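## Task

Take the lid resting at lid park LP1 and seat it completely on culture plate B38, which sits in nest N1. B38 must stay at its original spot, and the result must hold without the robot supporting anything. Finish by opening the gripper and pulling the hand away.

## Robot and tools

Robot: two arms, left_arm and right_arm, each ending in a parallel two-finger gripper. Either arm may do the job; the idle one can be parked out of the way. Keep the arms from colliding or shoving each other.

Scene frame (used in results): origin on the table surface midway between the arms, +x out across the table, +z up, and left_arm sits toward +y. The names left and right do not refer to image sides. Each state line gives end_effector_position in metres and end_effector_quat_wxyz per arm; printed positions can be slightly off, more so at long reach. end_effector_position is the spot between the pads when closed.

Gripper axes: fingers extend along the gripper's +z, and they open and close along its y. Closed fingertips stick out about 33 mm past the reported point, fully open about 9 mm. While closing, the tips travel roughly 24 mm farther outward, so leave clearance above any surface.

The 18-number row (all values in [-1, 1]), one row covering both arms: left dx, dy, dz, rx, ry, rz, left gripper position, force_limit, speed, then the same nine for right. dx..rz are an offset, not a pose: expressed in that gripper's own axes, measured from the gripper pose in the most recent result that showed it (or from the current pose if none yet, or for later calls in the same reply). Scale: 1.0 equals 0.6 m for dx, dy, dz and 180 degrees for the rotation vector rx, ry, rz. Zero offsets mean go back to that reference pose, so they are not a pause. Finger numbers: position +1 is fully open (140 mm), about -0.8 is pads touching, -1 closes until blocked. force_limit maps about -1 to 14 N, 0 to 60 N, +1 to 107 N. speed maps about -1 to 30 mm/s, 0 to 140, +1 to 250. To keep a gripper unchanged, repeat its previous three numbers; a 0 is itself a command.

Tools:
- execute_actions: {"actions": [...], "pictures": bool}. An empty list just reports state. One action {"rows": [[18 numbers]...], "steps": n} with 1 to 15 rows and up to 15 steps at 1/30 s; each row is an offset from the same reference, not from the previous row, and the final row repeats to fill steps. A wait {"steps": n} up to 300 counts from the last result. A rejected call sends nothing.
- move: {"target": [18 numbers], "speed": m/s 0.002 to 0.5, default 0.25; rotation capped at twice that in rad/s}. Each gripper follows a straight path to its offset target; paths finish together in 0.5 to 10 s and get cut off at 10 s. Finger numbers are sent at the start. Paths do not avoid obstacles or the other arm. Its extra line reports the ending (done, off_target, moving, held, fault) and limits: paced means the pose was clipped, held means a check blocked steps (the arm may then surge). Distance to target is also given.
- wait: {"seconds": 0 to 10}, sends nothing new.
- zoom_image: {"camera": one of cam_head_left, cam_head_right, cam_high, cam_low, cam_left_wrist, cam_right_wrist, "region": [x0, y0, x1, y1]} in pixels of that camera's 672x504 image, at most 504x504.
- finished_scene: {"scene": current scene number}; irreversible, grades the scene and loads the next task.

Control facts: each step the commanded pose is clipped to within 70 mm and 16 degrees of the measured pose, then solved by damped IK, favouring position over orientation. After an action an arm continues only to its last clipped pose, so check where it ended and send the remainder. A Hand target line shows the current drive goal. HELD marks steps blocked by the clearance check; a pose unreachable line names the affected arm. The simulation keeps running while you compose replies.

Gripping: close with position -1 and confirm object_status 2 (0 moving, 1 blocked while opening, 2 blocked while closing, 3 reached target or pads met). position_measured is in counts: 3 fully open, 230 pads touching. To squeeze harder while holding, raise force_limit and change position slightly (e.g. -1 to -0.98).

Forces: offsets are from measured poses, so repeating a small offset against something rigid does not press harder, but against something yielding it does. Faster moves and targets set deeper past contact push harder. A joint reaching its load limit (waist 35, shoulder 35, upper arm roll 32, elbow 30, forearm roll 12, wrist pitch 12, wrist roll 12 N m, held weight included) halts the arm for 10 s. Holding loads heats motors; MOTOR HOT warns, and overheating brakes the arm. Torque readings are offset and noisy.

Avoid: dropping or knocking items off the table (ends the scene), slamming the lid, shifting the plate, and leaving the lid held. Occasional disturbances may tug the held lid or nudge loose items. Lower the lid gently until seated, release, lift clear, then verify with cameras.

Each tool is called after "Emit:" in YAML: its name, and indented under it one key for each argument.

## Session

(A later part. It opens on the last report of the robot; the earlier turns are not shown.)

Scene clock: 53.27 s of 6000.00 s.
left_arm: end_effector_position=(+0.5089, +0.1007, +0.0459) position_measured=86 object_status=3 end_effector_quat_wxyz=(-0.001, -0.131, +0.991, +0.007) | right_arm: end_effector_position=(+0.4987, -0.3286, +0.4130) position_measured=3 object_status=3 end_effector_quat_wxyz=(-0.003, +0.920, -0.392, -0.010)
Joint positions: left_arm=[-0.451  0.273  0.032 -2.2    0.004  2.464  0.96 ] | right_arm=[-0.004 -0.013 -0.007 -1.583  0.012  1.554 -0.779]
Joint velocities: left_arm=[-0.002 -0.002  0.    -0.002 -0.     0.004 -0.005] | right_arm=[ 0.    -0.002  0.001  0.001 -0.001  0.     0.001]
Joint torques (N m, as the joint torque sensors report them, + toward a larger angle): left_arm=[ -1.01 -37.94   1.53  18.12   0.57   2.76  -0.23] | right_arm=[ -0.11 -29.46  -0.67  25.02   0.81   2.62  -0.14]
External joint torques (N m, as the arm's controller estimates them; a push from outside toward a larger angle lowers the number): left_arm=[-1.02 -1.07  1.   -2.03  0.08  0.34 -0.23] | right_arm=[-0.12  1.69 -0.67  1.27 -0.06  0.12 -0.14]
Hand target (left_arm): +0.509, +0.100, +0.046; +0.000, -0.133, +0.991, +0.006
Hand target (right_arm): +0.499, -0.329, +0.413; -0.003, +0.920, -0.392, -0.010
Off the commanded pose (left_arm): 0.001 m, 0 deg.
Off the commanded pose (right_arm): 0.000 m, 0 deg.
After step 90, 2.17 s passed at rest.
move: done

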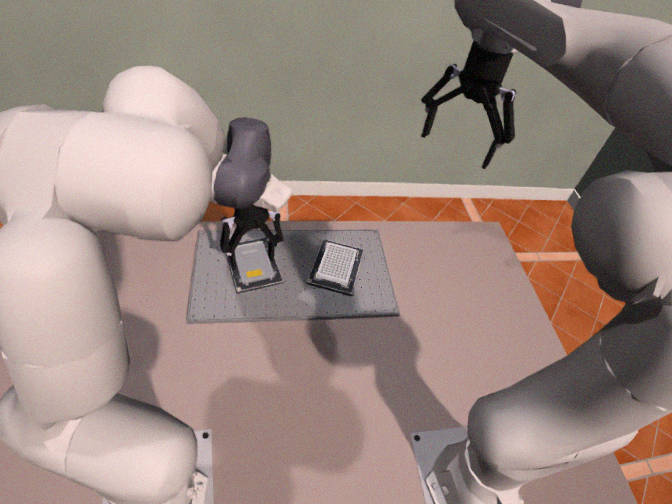

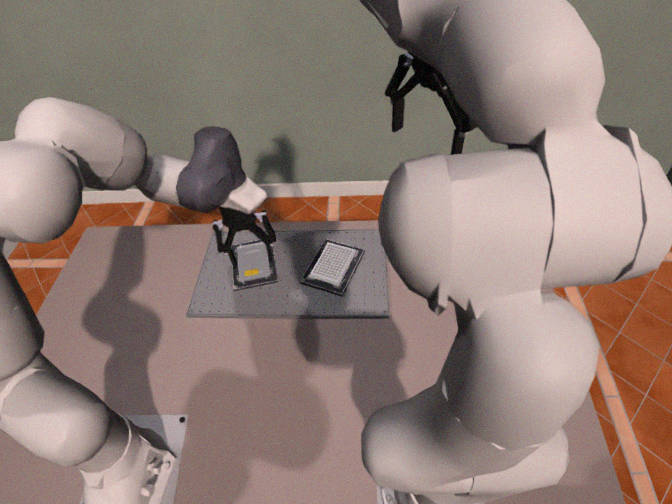

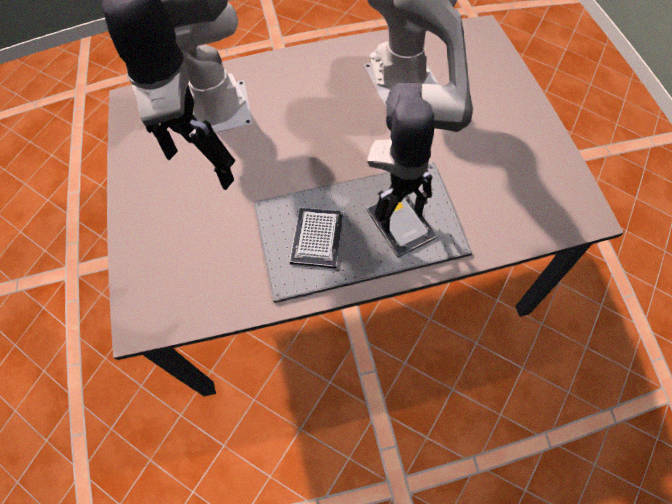

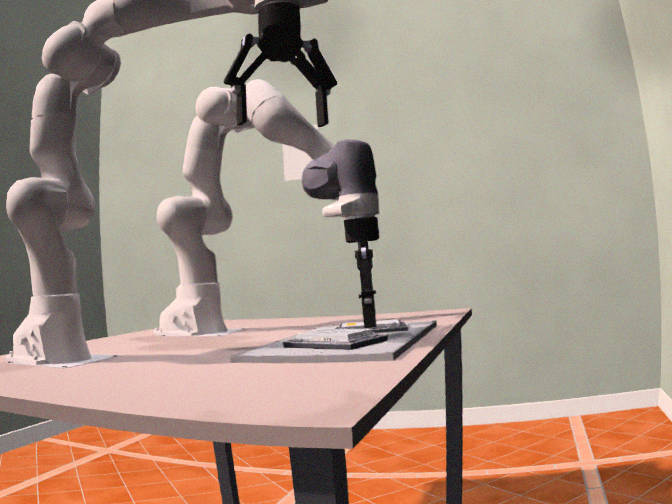

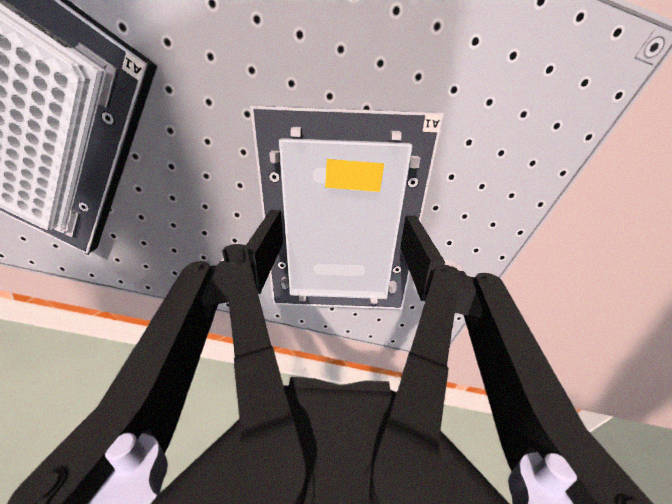

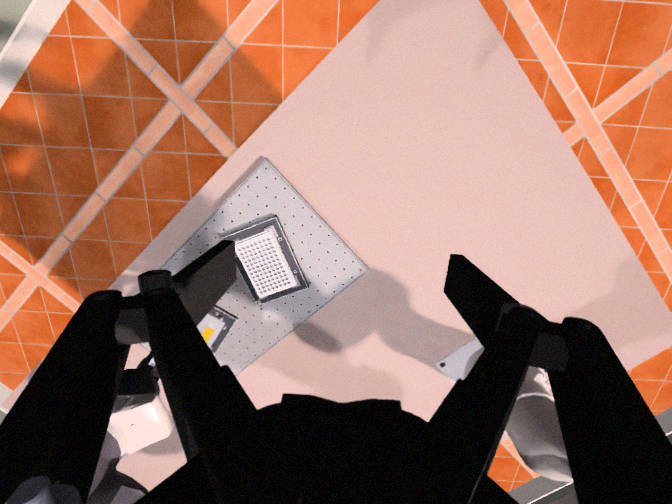

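Emit:
execute_actions:
  actions:
    - {"rows": [[0,-0.001,-0.001,0,0,0,-1,0,-0.8,0,0,0,0,0,0,1,0,0]], "steps": 15}

Emit:
zoom_image:
  camera: "cam_left_wrist"
  region: [230, 90, 460, 310]

Emit:
zoom_image:
  camera: "cam_low"
  region: [340, 305, 420, 340]

Scene clock: 59.03 s of 6000.00 s.
left_arm: end_effector_position=(+0.5093, +0.1004, +0.0465) position_measured=105 object_status=2 end_effector_quat_wxyz=(-0.000, -0.131, +0.991, +0.007) | right_arm: end_effector_position=(+0.4987, -0.3286, +0.4130) position_measured=3 object_status=3 end_effector_quat_wxyz=(-0.003, +0.920, -0.392, -0.010)
Joint positions: left_arm=[-0.451  0.272  0.032 -2.199  0.004  2.464  0.958] | right_arm=[-0.004 -0.013 -0.007 -1.583  0.012  1.554 -0.779]
Joint velocities: left_arm=[-0.     0.001 -0.    -0.001  0.    -0.    -0.001] | right_arm=[ 0.001 -0.001  0.    -0.001 -0.001 -0.    -0.   ]
Joint torques (N m, as the joint torque sensors report them, + toward a larger angle): left_arm=[ -0.48 -36.61   1.35  20.49   0.44   2.11  -0.02] | right_arm=[ -0.07 -29.49  -0.68  24.98   0.78   2.63  -0.13]
External joint torques (N m, as the arm's controller estimates them; a push from outside toward a larger angle lowers the number): left_arm=[-0.51  0.08  0.81  0.44 -0.04 -0.29 -0.02] | right_arm=[-0.1   1.54 -0.7   1.32 -0.08  0.14 -0.13]
Hand target (left_arm): +0.509, +0.100, +0.047; -0.001, -0.131, +0.991, +0.007
Hand target (right_arm): +0.499, -0.329, +0.413; -0.003, +0.920, -0.392, -0.010
Off the commanded pose (left_arm): 0.000 m, 0 deg.
Off the commanded pose (right_arm): 0.000 m, 0 deg.
Steps of this call (steps 1 to 90: nothing new was sent; then 2.27 s passed at rest; steps 91 to 105: all 15 steps of this action). Readings (end_effector_position | what the end effector reports):
91: left_arm (+0.5090, +0.1005, +0.0460) | right_arm (+0.4987, -0.3286, +0.4130) | left_arm position_measured=86 object_status=0 | right_arm position_measured=3 object_status=3
92: left_arm (+0.5090, +0.1005, +0.0460) | right_arm (+0.4987, -0.3286, +0.4130) | left_arm position_measured=88 object_status=0 | right_arm position_measured=3 object_status=3
94: left_arm (+0.5089, +0.1005, +0.0460) | right_arm (+0.4987, -0.3286, +0.4130) | left_arm position_measured=94 object_status=0 | right_arm position_measured=3 object_status=3
98: left_arm (+0.5093, +0.1004, +0.0465) | right_arm (+0.4987, -0.3286, +0.4130) | left_arm position_measured=105 object_status=0 | right_arm position_measured=3 object_status=3
105: the state above

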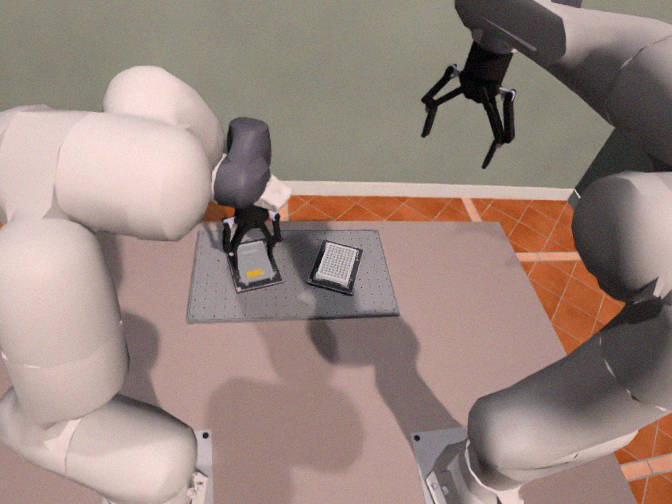

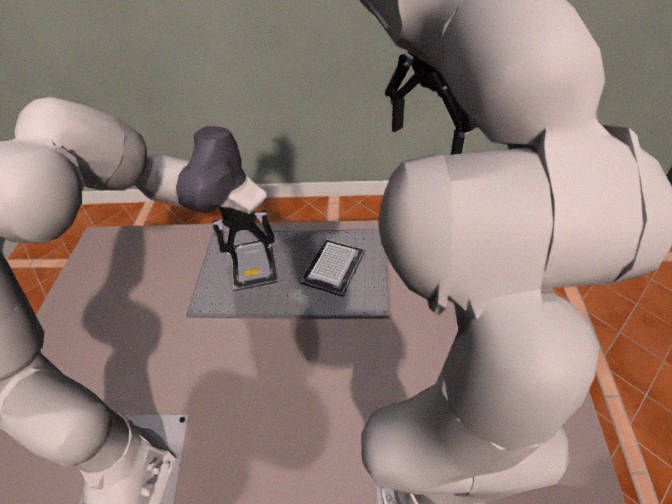

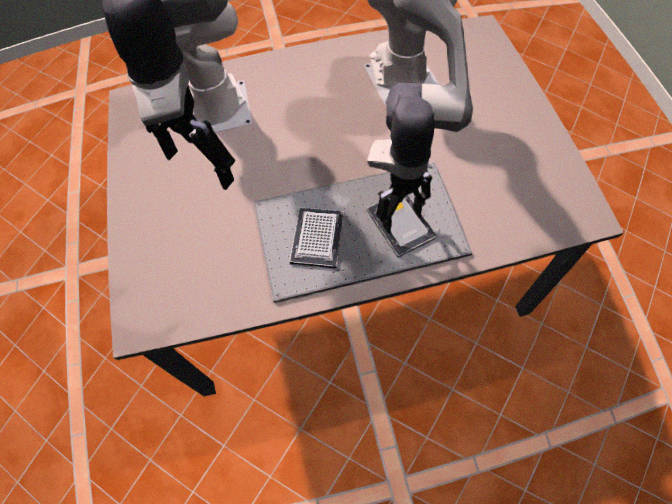

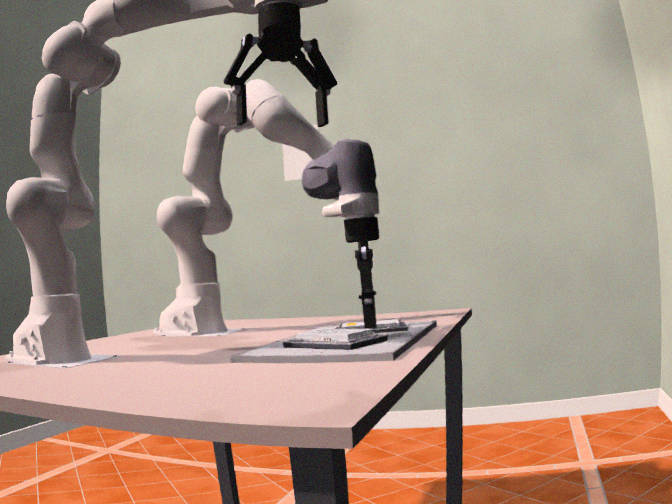

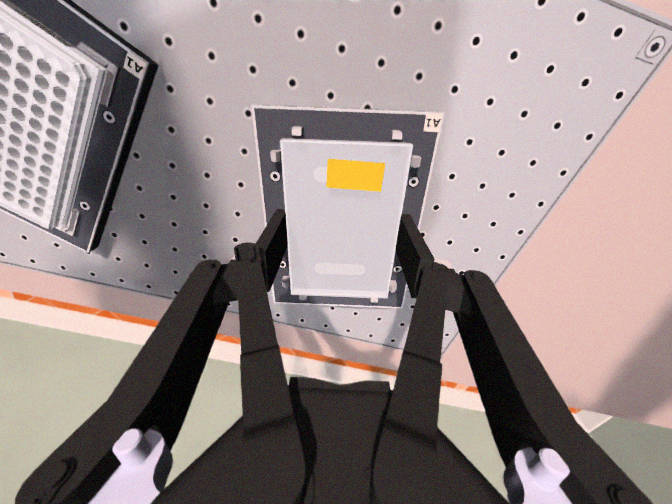

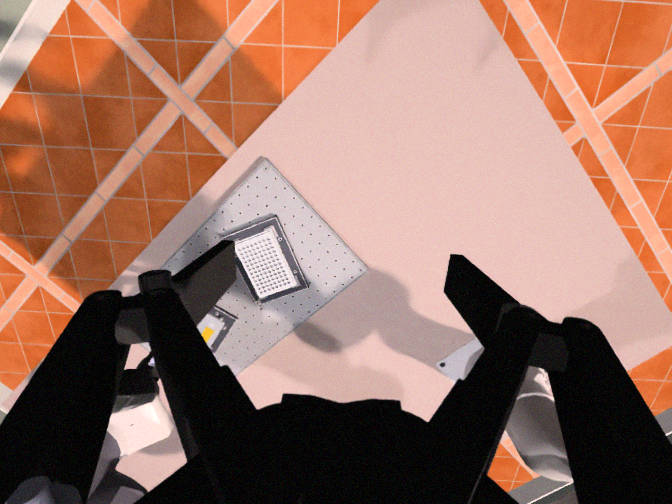

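Region (230, 90, 460, 310) of cam_left_wrist's 672x504 image, scaled by 2.191, with more detail than that image has; it fills the top 482 rows of this view, and the rest is white.

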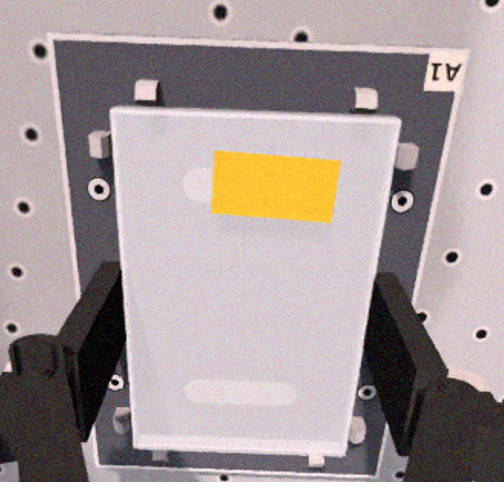

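Region (340, 305, 420, 340) of cam_low's 672x504 image, scaled by 6.300, with more detail than that image has; it fills the top 220 rows of this view, and the rest is white.

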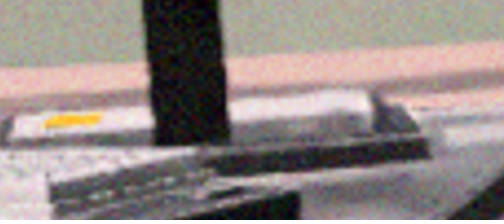

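Emit:
move:
  target: [0,0,-0.067,0,0,0,-1,0,-0.8,0.05,0.048,0,0,0,0,1,0,0]
  speed: 0.08

Emit:
move:
  target: [0.099,-0.344,0,0,0,0.2,-1,0,-0.8,0.1,0.095,0,0,0,0,1,0,0]
  speed: 0.2

Scene clock: 71.83 s of 6000.00 s.
left_arm: end_effector_position=(+0.5092, +0.0999, +0.0861) position_measured=105 object_status=2 end_effector_quat_wxyz=(-0.000, -0.132, +0.991, +0.005) | right_arm: end_effector_position=(+0.4995, -0.3680, +0.4135) position_measured=3 object_status=3 end_effector_quat_wxyz=(-0.004, +0.918, -0.397, -0.008)
Joint positions: left_arm=[-0.451  0.197  0.032 -2.185  0.004  2.377  0.958] | right_arm=[-0.04  -0.007 -0.042 -1.575  0.012  1.554 -0.841]
Joint velocities: left_arm=[-0.001  0.001 -0.001 -0.     0.    -0.01  -0.002] | right_arm=[ 0.001  0.001  0.001  0.001  0.     0.001 -0.023]
Joint torques (N m, as the joint torque sensors report them, + toward a larger angle): left_arm=[ -0.73 -36.19   0.99  21.54   0.99   2.02  -0.11] | right_arm=[ -0.88 -28.37  -1.26  25.74   0.86   2.39  -0.39]
External joint torques (N m, as the arm's controller estimates them; a push from outside toward a larger angle lowers the number): left_arm=[-0.55 -0.6   0.79  0.28  0.44 -0.41 -0.11] | right_arm=[-0.94  2.68 -1.32  2.18  0.   -0.1  -0.39]
Hand target (left_arm): +0.509, +0.099, +0.087; -0.001, -0.131, +0.991, +0.006
Hand target (right_arm): +0.499, -0.370, +0.413; -0.004, +0.920, -0.392, -0.009
Off the commanded pose (left_arm): 0.001 m, 0 deg.
Off the commanded pose (right_arm): 0.003 m, 1 deg.
After step 90, 8.77 s passed at rest.
move: done

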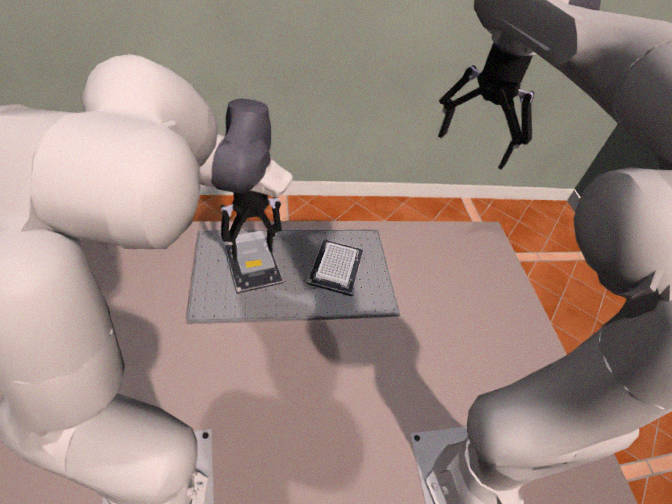

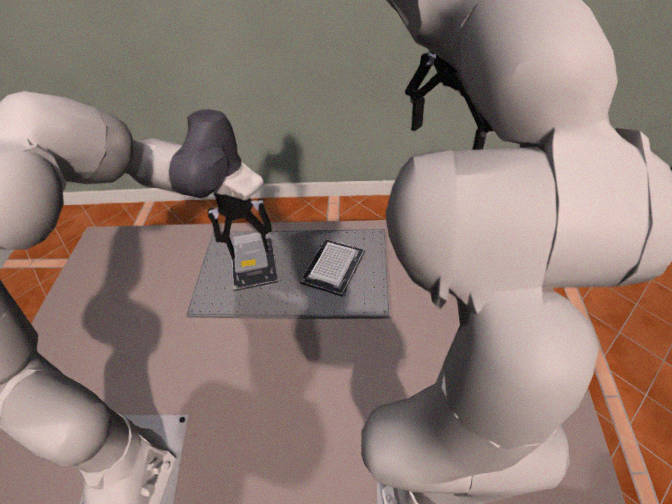

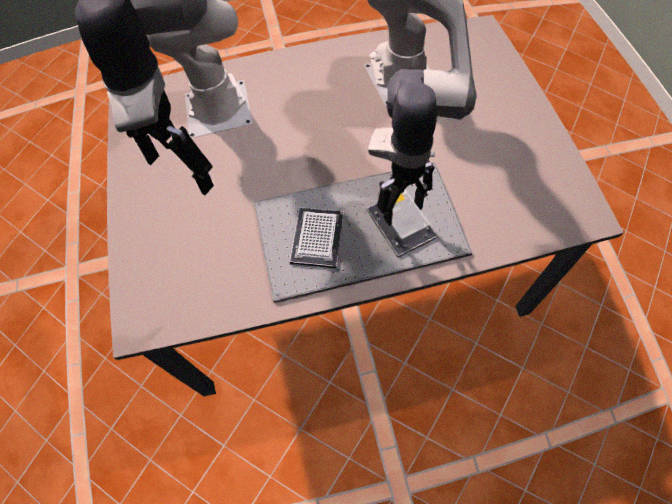

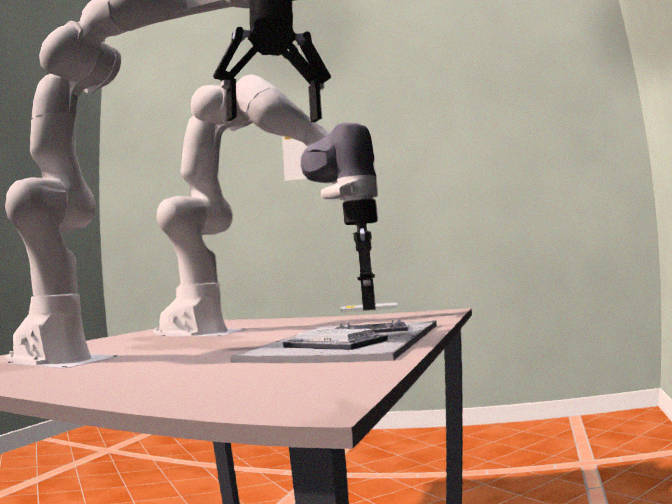

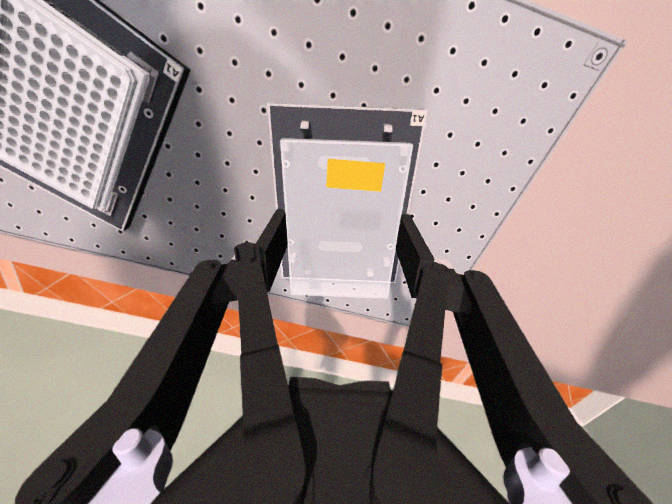

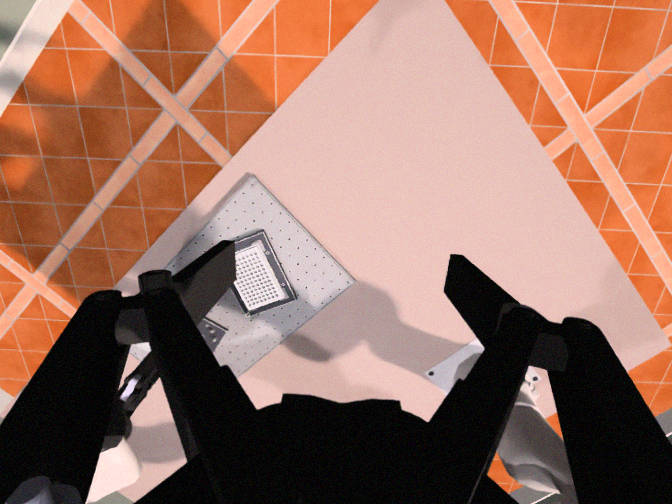

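Scene clock: 73.97 s of 6000.00 s.
left_arm: end_effector_position=(+0.5006, -0.1127, +0.0831) position_measured=105 object_status=2 end_effector_quat_wxyz=(-0.002, +0.174, +0.985, +0.007) | right_arm: end_effector_position=(+0.5011, -0.4484, +0.4144) position_measured=3 object_status=3 end_effector_quat_wxyz=(-0.005, +0.916, -0.401, -0.006)
Joint positions: left_arm=[-0.58   0.465 -0.177 -1.792  0.115  2.238  1.184] | right_arm=[-0.121  0.036 -0.107 -1.52   0.016  1.547 -0.978]
Joint velocities: left_arm=[ 0.002  0.001 -0.002  0.002  0.001 -0.011  0.03 ] | right_arm=[-0.     0.    -0.001  0.001 -0.    -0.002 -0.019]
Joint torques (N m, as the joint torque sensors report them, + toward a larger angle): left_arm=[  0.78 -43.56  -3.01  23.96   1.14   2.15   0.19] | right_arm=[ -1.25 -29.77  -1.48  25.98   1.3    2.28  -0.47]
External joint torques (N m, as the arm's controller estimates them; a push from outside toward a larger angle lowers the number): left_arm=[ 0.97  0.9  -0.69  1.52  0.51 -0.25  0.19] | right_arm=[-1.17  2.87 -1.31  2.36  0.44 -0.23 -0.47]
Hand target (left_arm): +0.500, -0.113, +0.083; -0.003, +0.182, +0.983, +0.008
Hand target (right_arm): +0.500, -0.450, +0.414; -0.006, +0.918, -0.397, -0.008
Off the commanded pose (left_arm): 0.006 m, 1 deg.
Off the commanded pose (right_arm): 0.004 m, 1 deg.
move: off_target (left_arm, right_arm)

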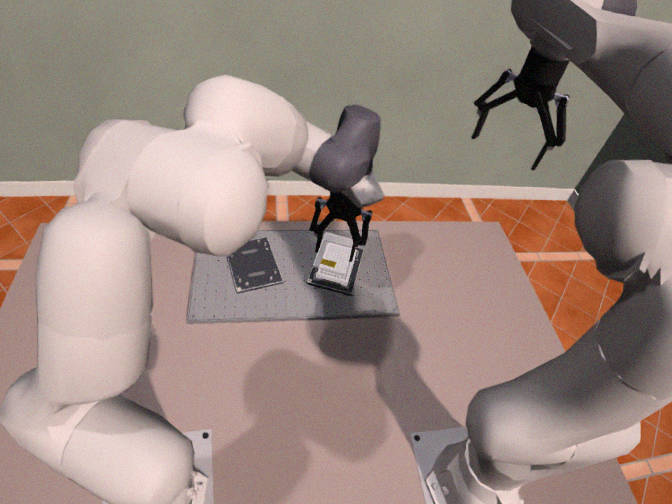

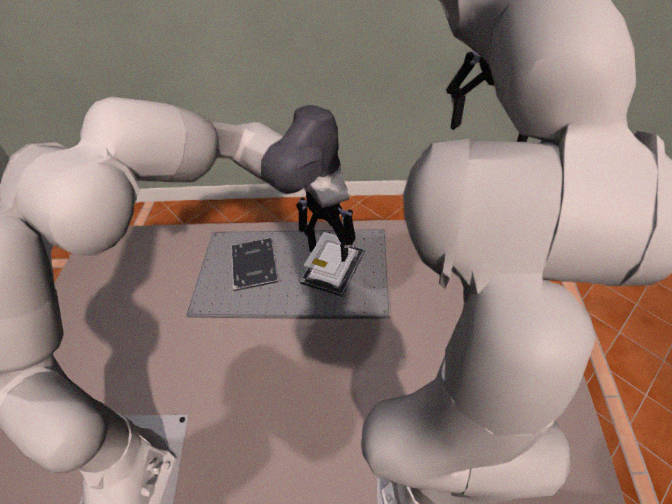

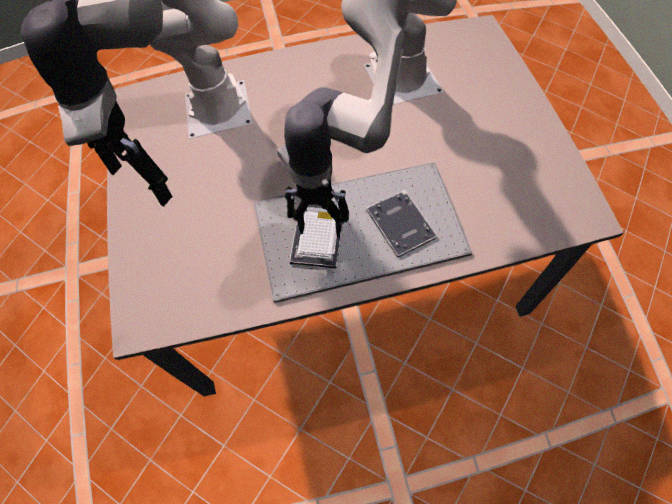

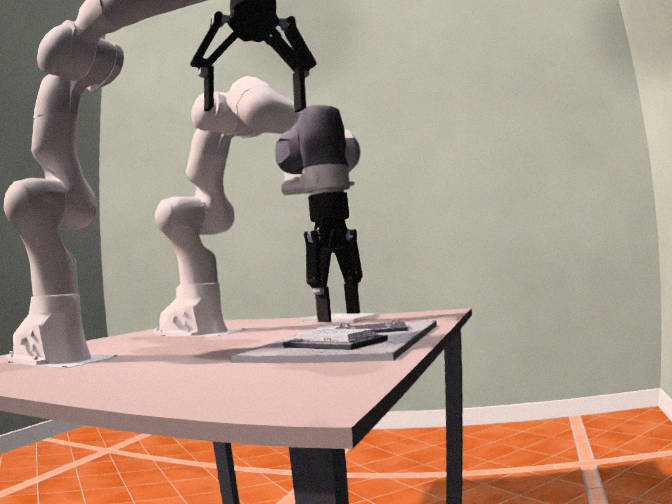

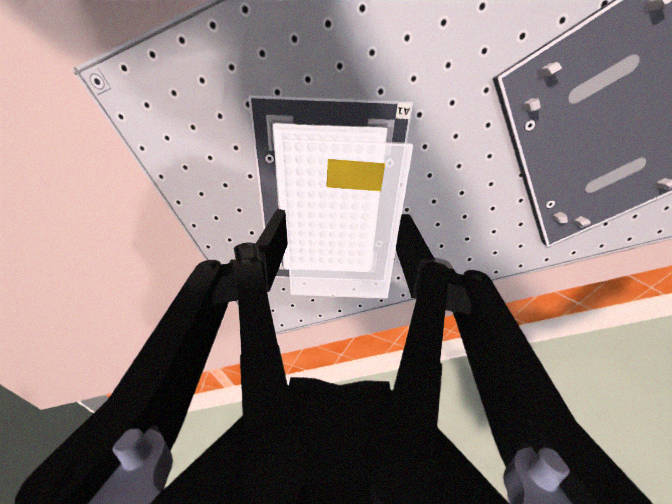

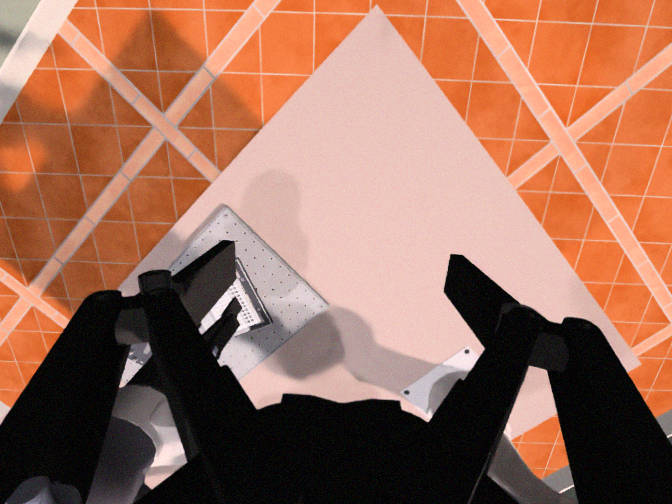

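Emit:
move:
  target: [0.007,-0.019,0.018,0,0,-0.002,-1,0,-0.8,0,0,0,0,0,0,1,0,0]
  speed: 0.04

Emit:
zoom_image:
  camera: "cam_left_wrist"
  region: [230, 90, 460, 310]

Emit:
zoom_image:
  camera: "cam_low"
  region: [275, 295, 405, 355]

Scene clock: 77.93 s of 6000.00 s.
left_arm: end_effector_position=(+0.4918, -0.1222, +0.0730) position_measured=105 object_status=2 end_effector_quat_wxyz=(-0.003, +0.176, +0.984, +0.007) | right_arm: end_effector_position=(+0.5011, -0.4484, +0.4144) position_measured=3 object_status=3 end_effector_quat_wxyz=(-0.005, +0.917, -0.398, -0.006)
Joint positions: left_arm=[-0.601  0.478 -0.175 -1.798  0.116  2.256  1.169] | right_arm=[-0.121  0.036 -0.107 -1.52   0.016  1.546 -0.983]
Joint velocities: left_arm=[-0.001 -0.001  0.007  0.001  0.     0.01  -0.022] | right_arm=[-0.001 -0.001 -0.    -0.001  0.001  0.     0.   ]
Joint torques (N m, as the joint torque sensors report them, + toward a larger angle): left_arm=[ -1.21 -44.32   0.06  21.11   0.91   2.69  -0.3 ] | right_arm=[  0.01 -30.76  -0.73  24.65   0.77   2.71   0.16]
External joint torques (N m, as the arm's controller estimates them; a push from outside toward a larger angle lowers the number): left_arm=[-1.21  0.65  2.28 -1.33  0.29  0.27 -0.3 ] | right_arm=[ 0.07  1.8  -0.58  1.09 -0.09  0.21  0.16]
Hand target (left_arm): +0.493, -0.121, +0.072; -0.002, +0.171, +0.985, +0.007
Hand target (right_arm): +0.501, -0.448, +0.414; -0.005, +0.916, -0.401, -0.006
Off the commanded pose (left_arm): 0.001 m, 1 deg.
Off the commanded pose (right_arm): 0.000 m, 0 deg.
After step 90, 0.20 s passed at rest.
move: done

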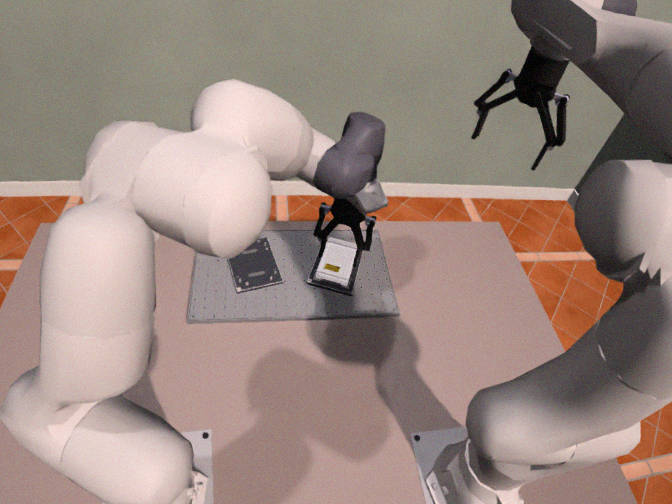

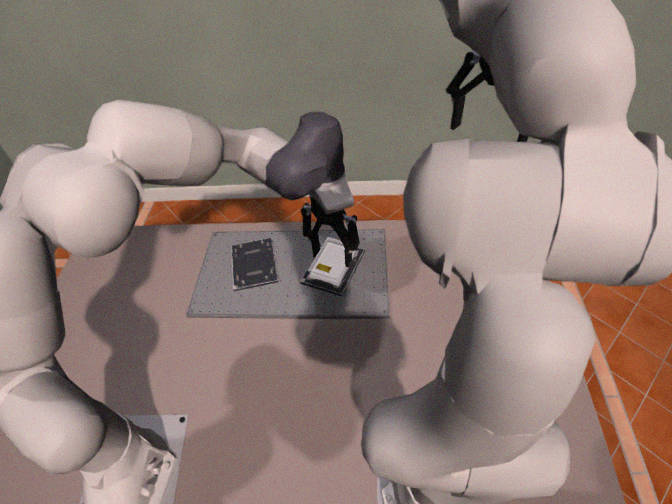

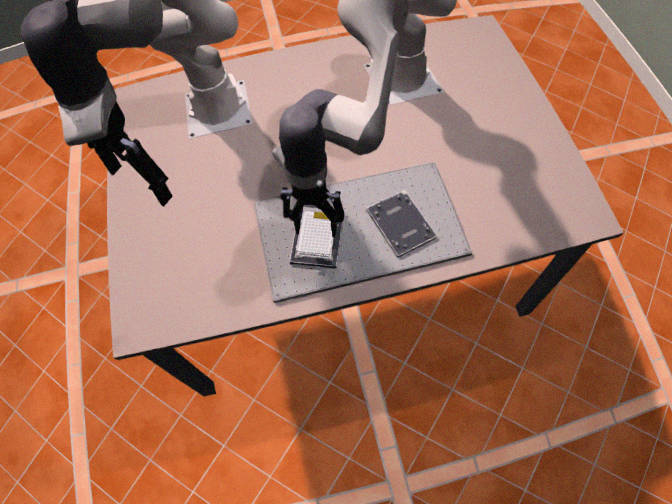

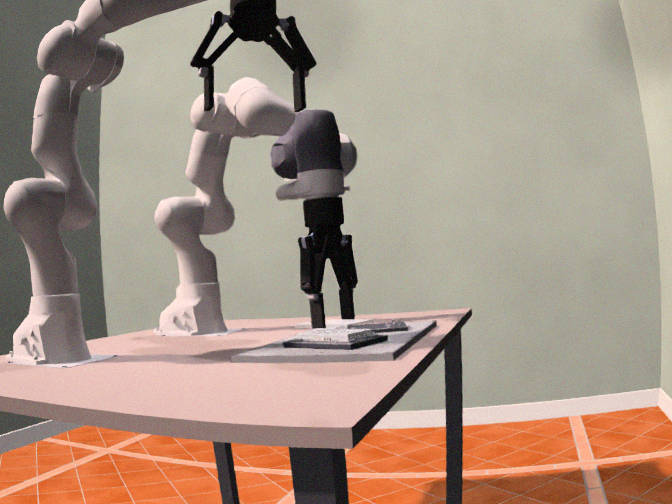

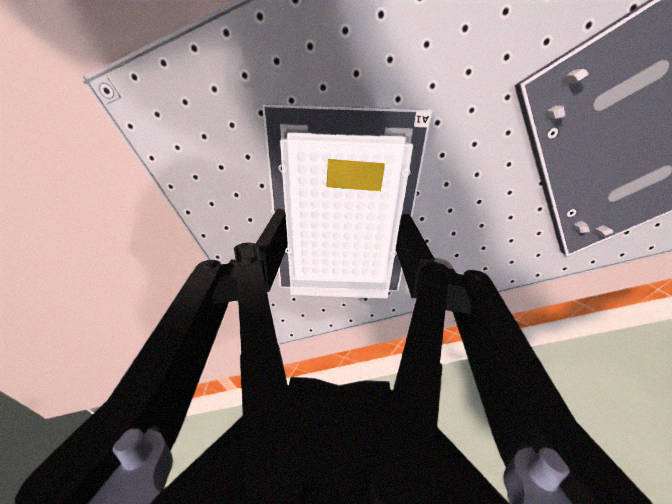

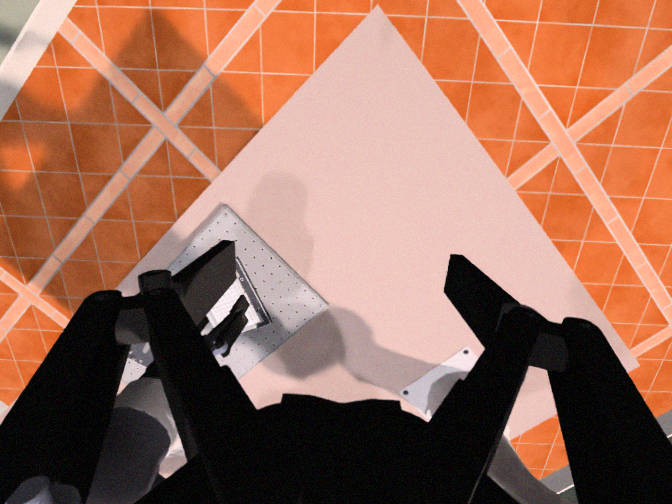

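Region (230, 90, 460, 310) of cam_left_wrist's 672x504 image, scaled by 2.191, with more detail than that image has; it fills the top 482 rows of this view, and the rest is white.

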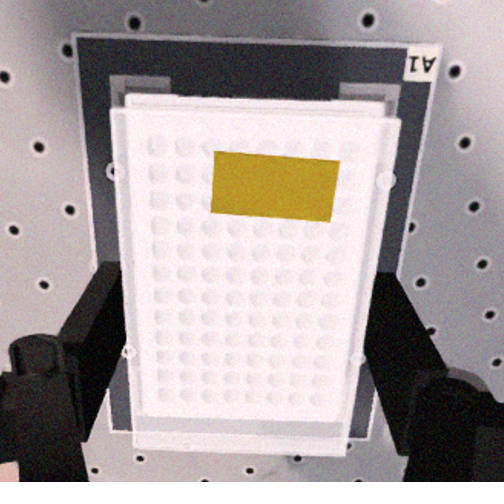

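Region (275, 295, 405, 355) of cam_low's 672x504 image, scaled by 3.877, with more detail than that image has; it fills the top 233 rows of this view, and the rest is white.

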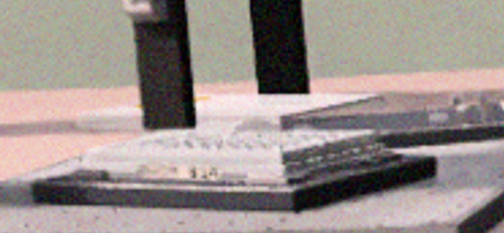

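Emit:
move:
  target: [0.002,0,0.009,0,0,-0.001,-1,0,-0.8,0,0,0,0,0,0,1,0,0]
  speed: 0.02

Emit:
zoom_image:
  camera: "cam_left_wrist"
  region: [230, 90, 460, 310]

Emit:
zoom_image:
  camera: "cam_low"
  region: [275, 295, 405, 355]

Scene clock: 86.57 s of 6000.00 s.
left_arm: end_effector_position=(+0.4908, -0.1216, +0.0687) position_measured=105 object_status=2 end_effector_quat_wxyz=(-0.003, +0.173, +0.985, +0.007) | right_arm: end_effector_position=(+0.5011, -0.4484, +0.4144) position_measured=3 object_status=3 end_effector_quat_wxyz=(-0.005, +0.917, -0.398, -0.006)
Joint positions: left_arm=[-0.601  0.482 -0.174 -1.804  0.116  2.264  1.162] | right_arm=[-0.121  0.036 -0.107 -1.52   0.016  1.546 -0.983]
Joint velocities: left_arm=[ 0.     0.     0.001  0.001 -0.002  0.006 -0.   ] | right_arm=[-0.    -0.    -0.001 -0.001 -0.     0.001  0.   ]
Joint torques (N m, as the joint torque sensors report them, + toward a larger angle): left_arm=[  0.17 -44.27  -1.5   20.4    1.02   2.68  -0.01] | right_arm=[ -0.09 -30.78  -0.65  24.96   0.8    2.66  -0.11]
External joint torques (N m, as the arm's controller estimates them; a push from outside toward a larger angle lowers the number): left_arm=[ 0.08  0.65  0.63 -1.92  0.41  0.28 -0.01] | right_arm=[-0.08  1.61 -0.56  1.47 -0.07  0.16 -0.11]
Hand target (left_arm): +0.491, -0.122, +0.068; -0.003, +0.175, +0.985, +0.007
Hand target (right_arm): +0.501, -0.448, +0.414; -0.005, +0.917, -0.398, -0.006
Off the commanded pose (left_arm): 0.001 m, 0 deg.
Off the commanded pose (right_arm): 0.000 m, 0 deg.
After step 90, 4.93 s passed at rest.
move: done

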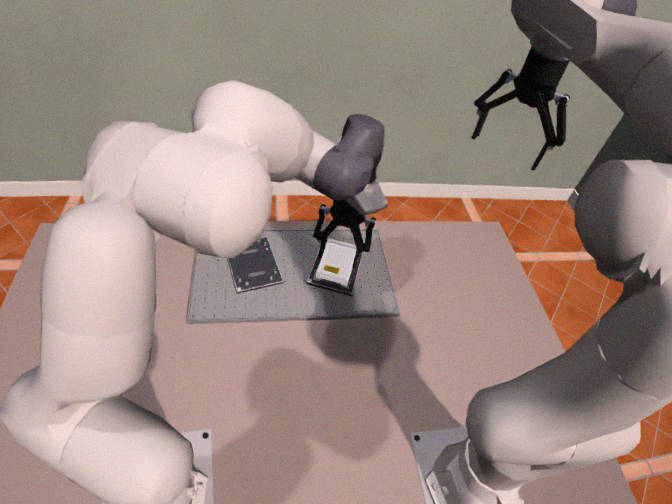

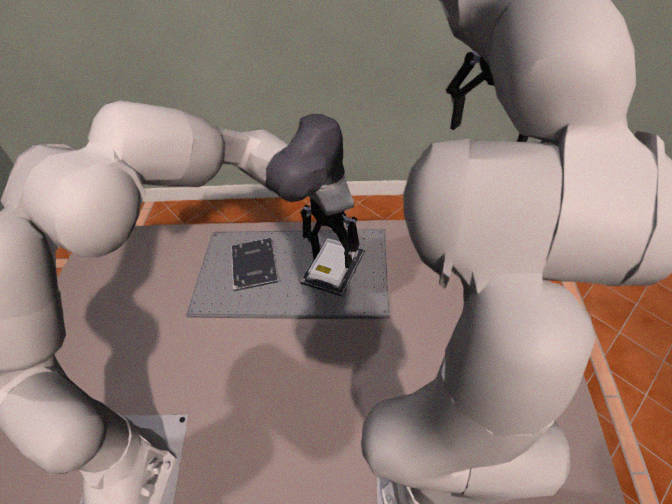

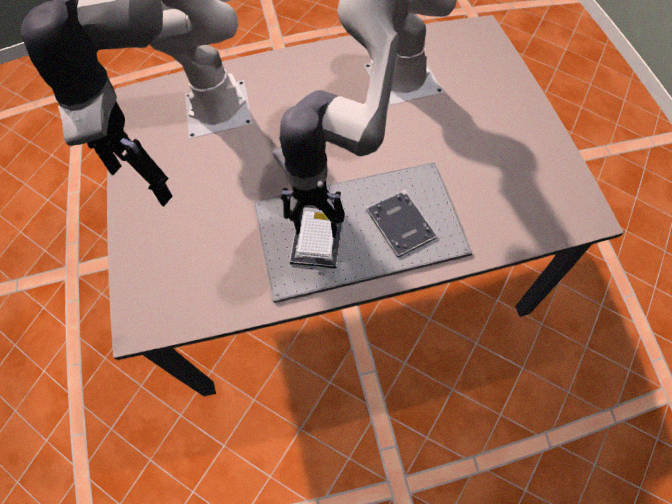

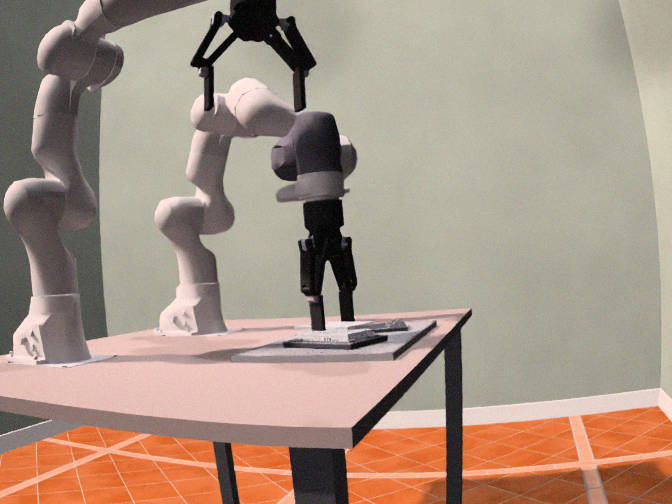

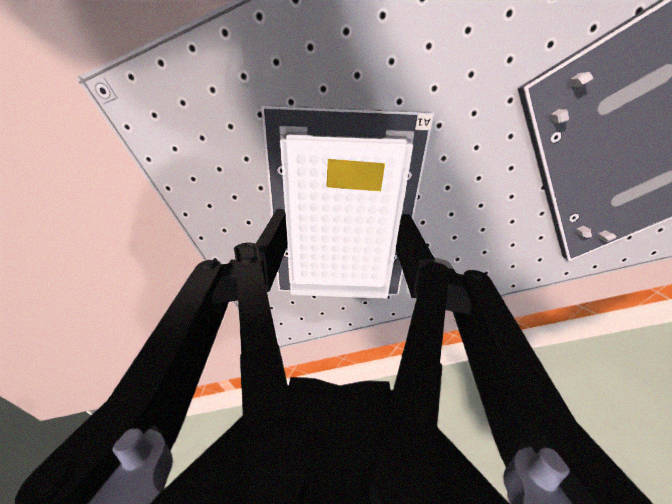

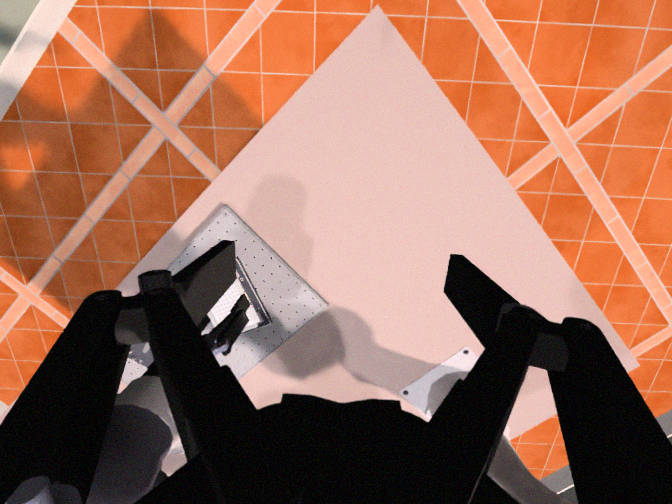

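Region (230, 90, 460, 310) of cam_left_wrist's 672x504 image, scaled by 2.191, with more detail than that image has; it fills the top 482 rows of this view, and the rest is white.

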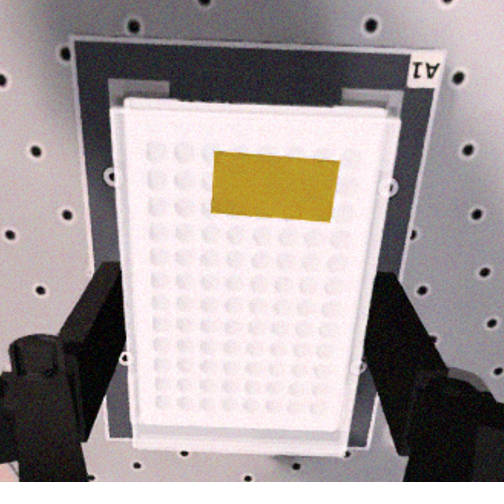

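Region (275, 295, 405, 355) of cam_low's 672x504 image, scaled by 3.877, with more detail than that image has; it fills the top 233 rows of this view, and the rest is white.

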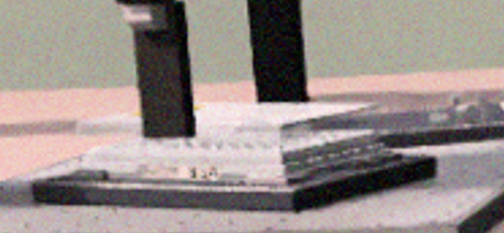

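Emit:
zoom_image:
  camera: "cam_left_wrist"
  region: [265, 115, 430, 190]

Emit:
zoom_image:
  camera: "cam_left_wrist"
  region: [270, 240, 410, 305]

Emit:
zoom_image:
  camera: "cam_high"
  region: [280, 200, 360, 275]

Emit:
zoom_image:
  camera: "cam_head_right"
  region: [295, 230, 375, 300]

Region (265, 115, 430, 190) of cam_left_wrist's 672x504 image, scaled by 3.055, with more detail than that image has; it fills the top 229 rows of this view, and the rest is white.

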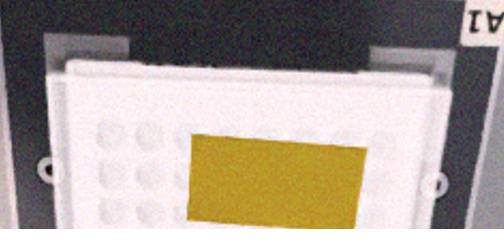

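Region (270, 240, 410, 305) of cam_left_wrist's 672x504 image, scaled by 3.600, with more detail than that image has; it fills the top 234 rows of this view, and the rest is white.

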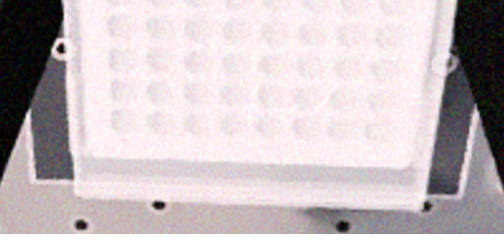

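Region (280, 200, 360, 275) of cam_high's 672x504 image, scaled by 6.300, with more detail than that image has; it fills the top 472 rows of this view, and the rest is white.

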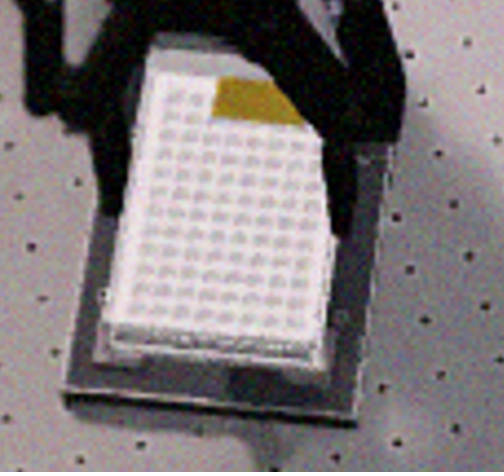

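Region (295, 230, 375, 300) of cam_head_right's 672x504 image, scaled by 6.300, with more detail than that image has; it fills the top 441 rows of this view, and the rest is white.

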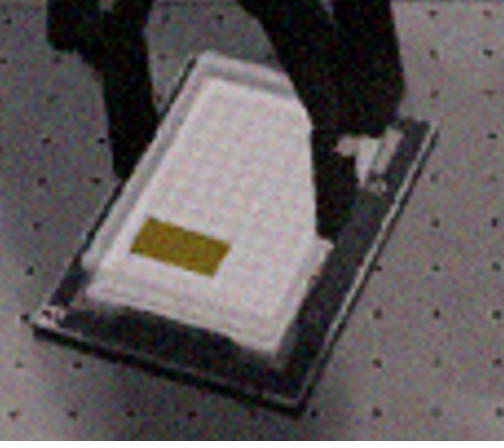

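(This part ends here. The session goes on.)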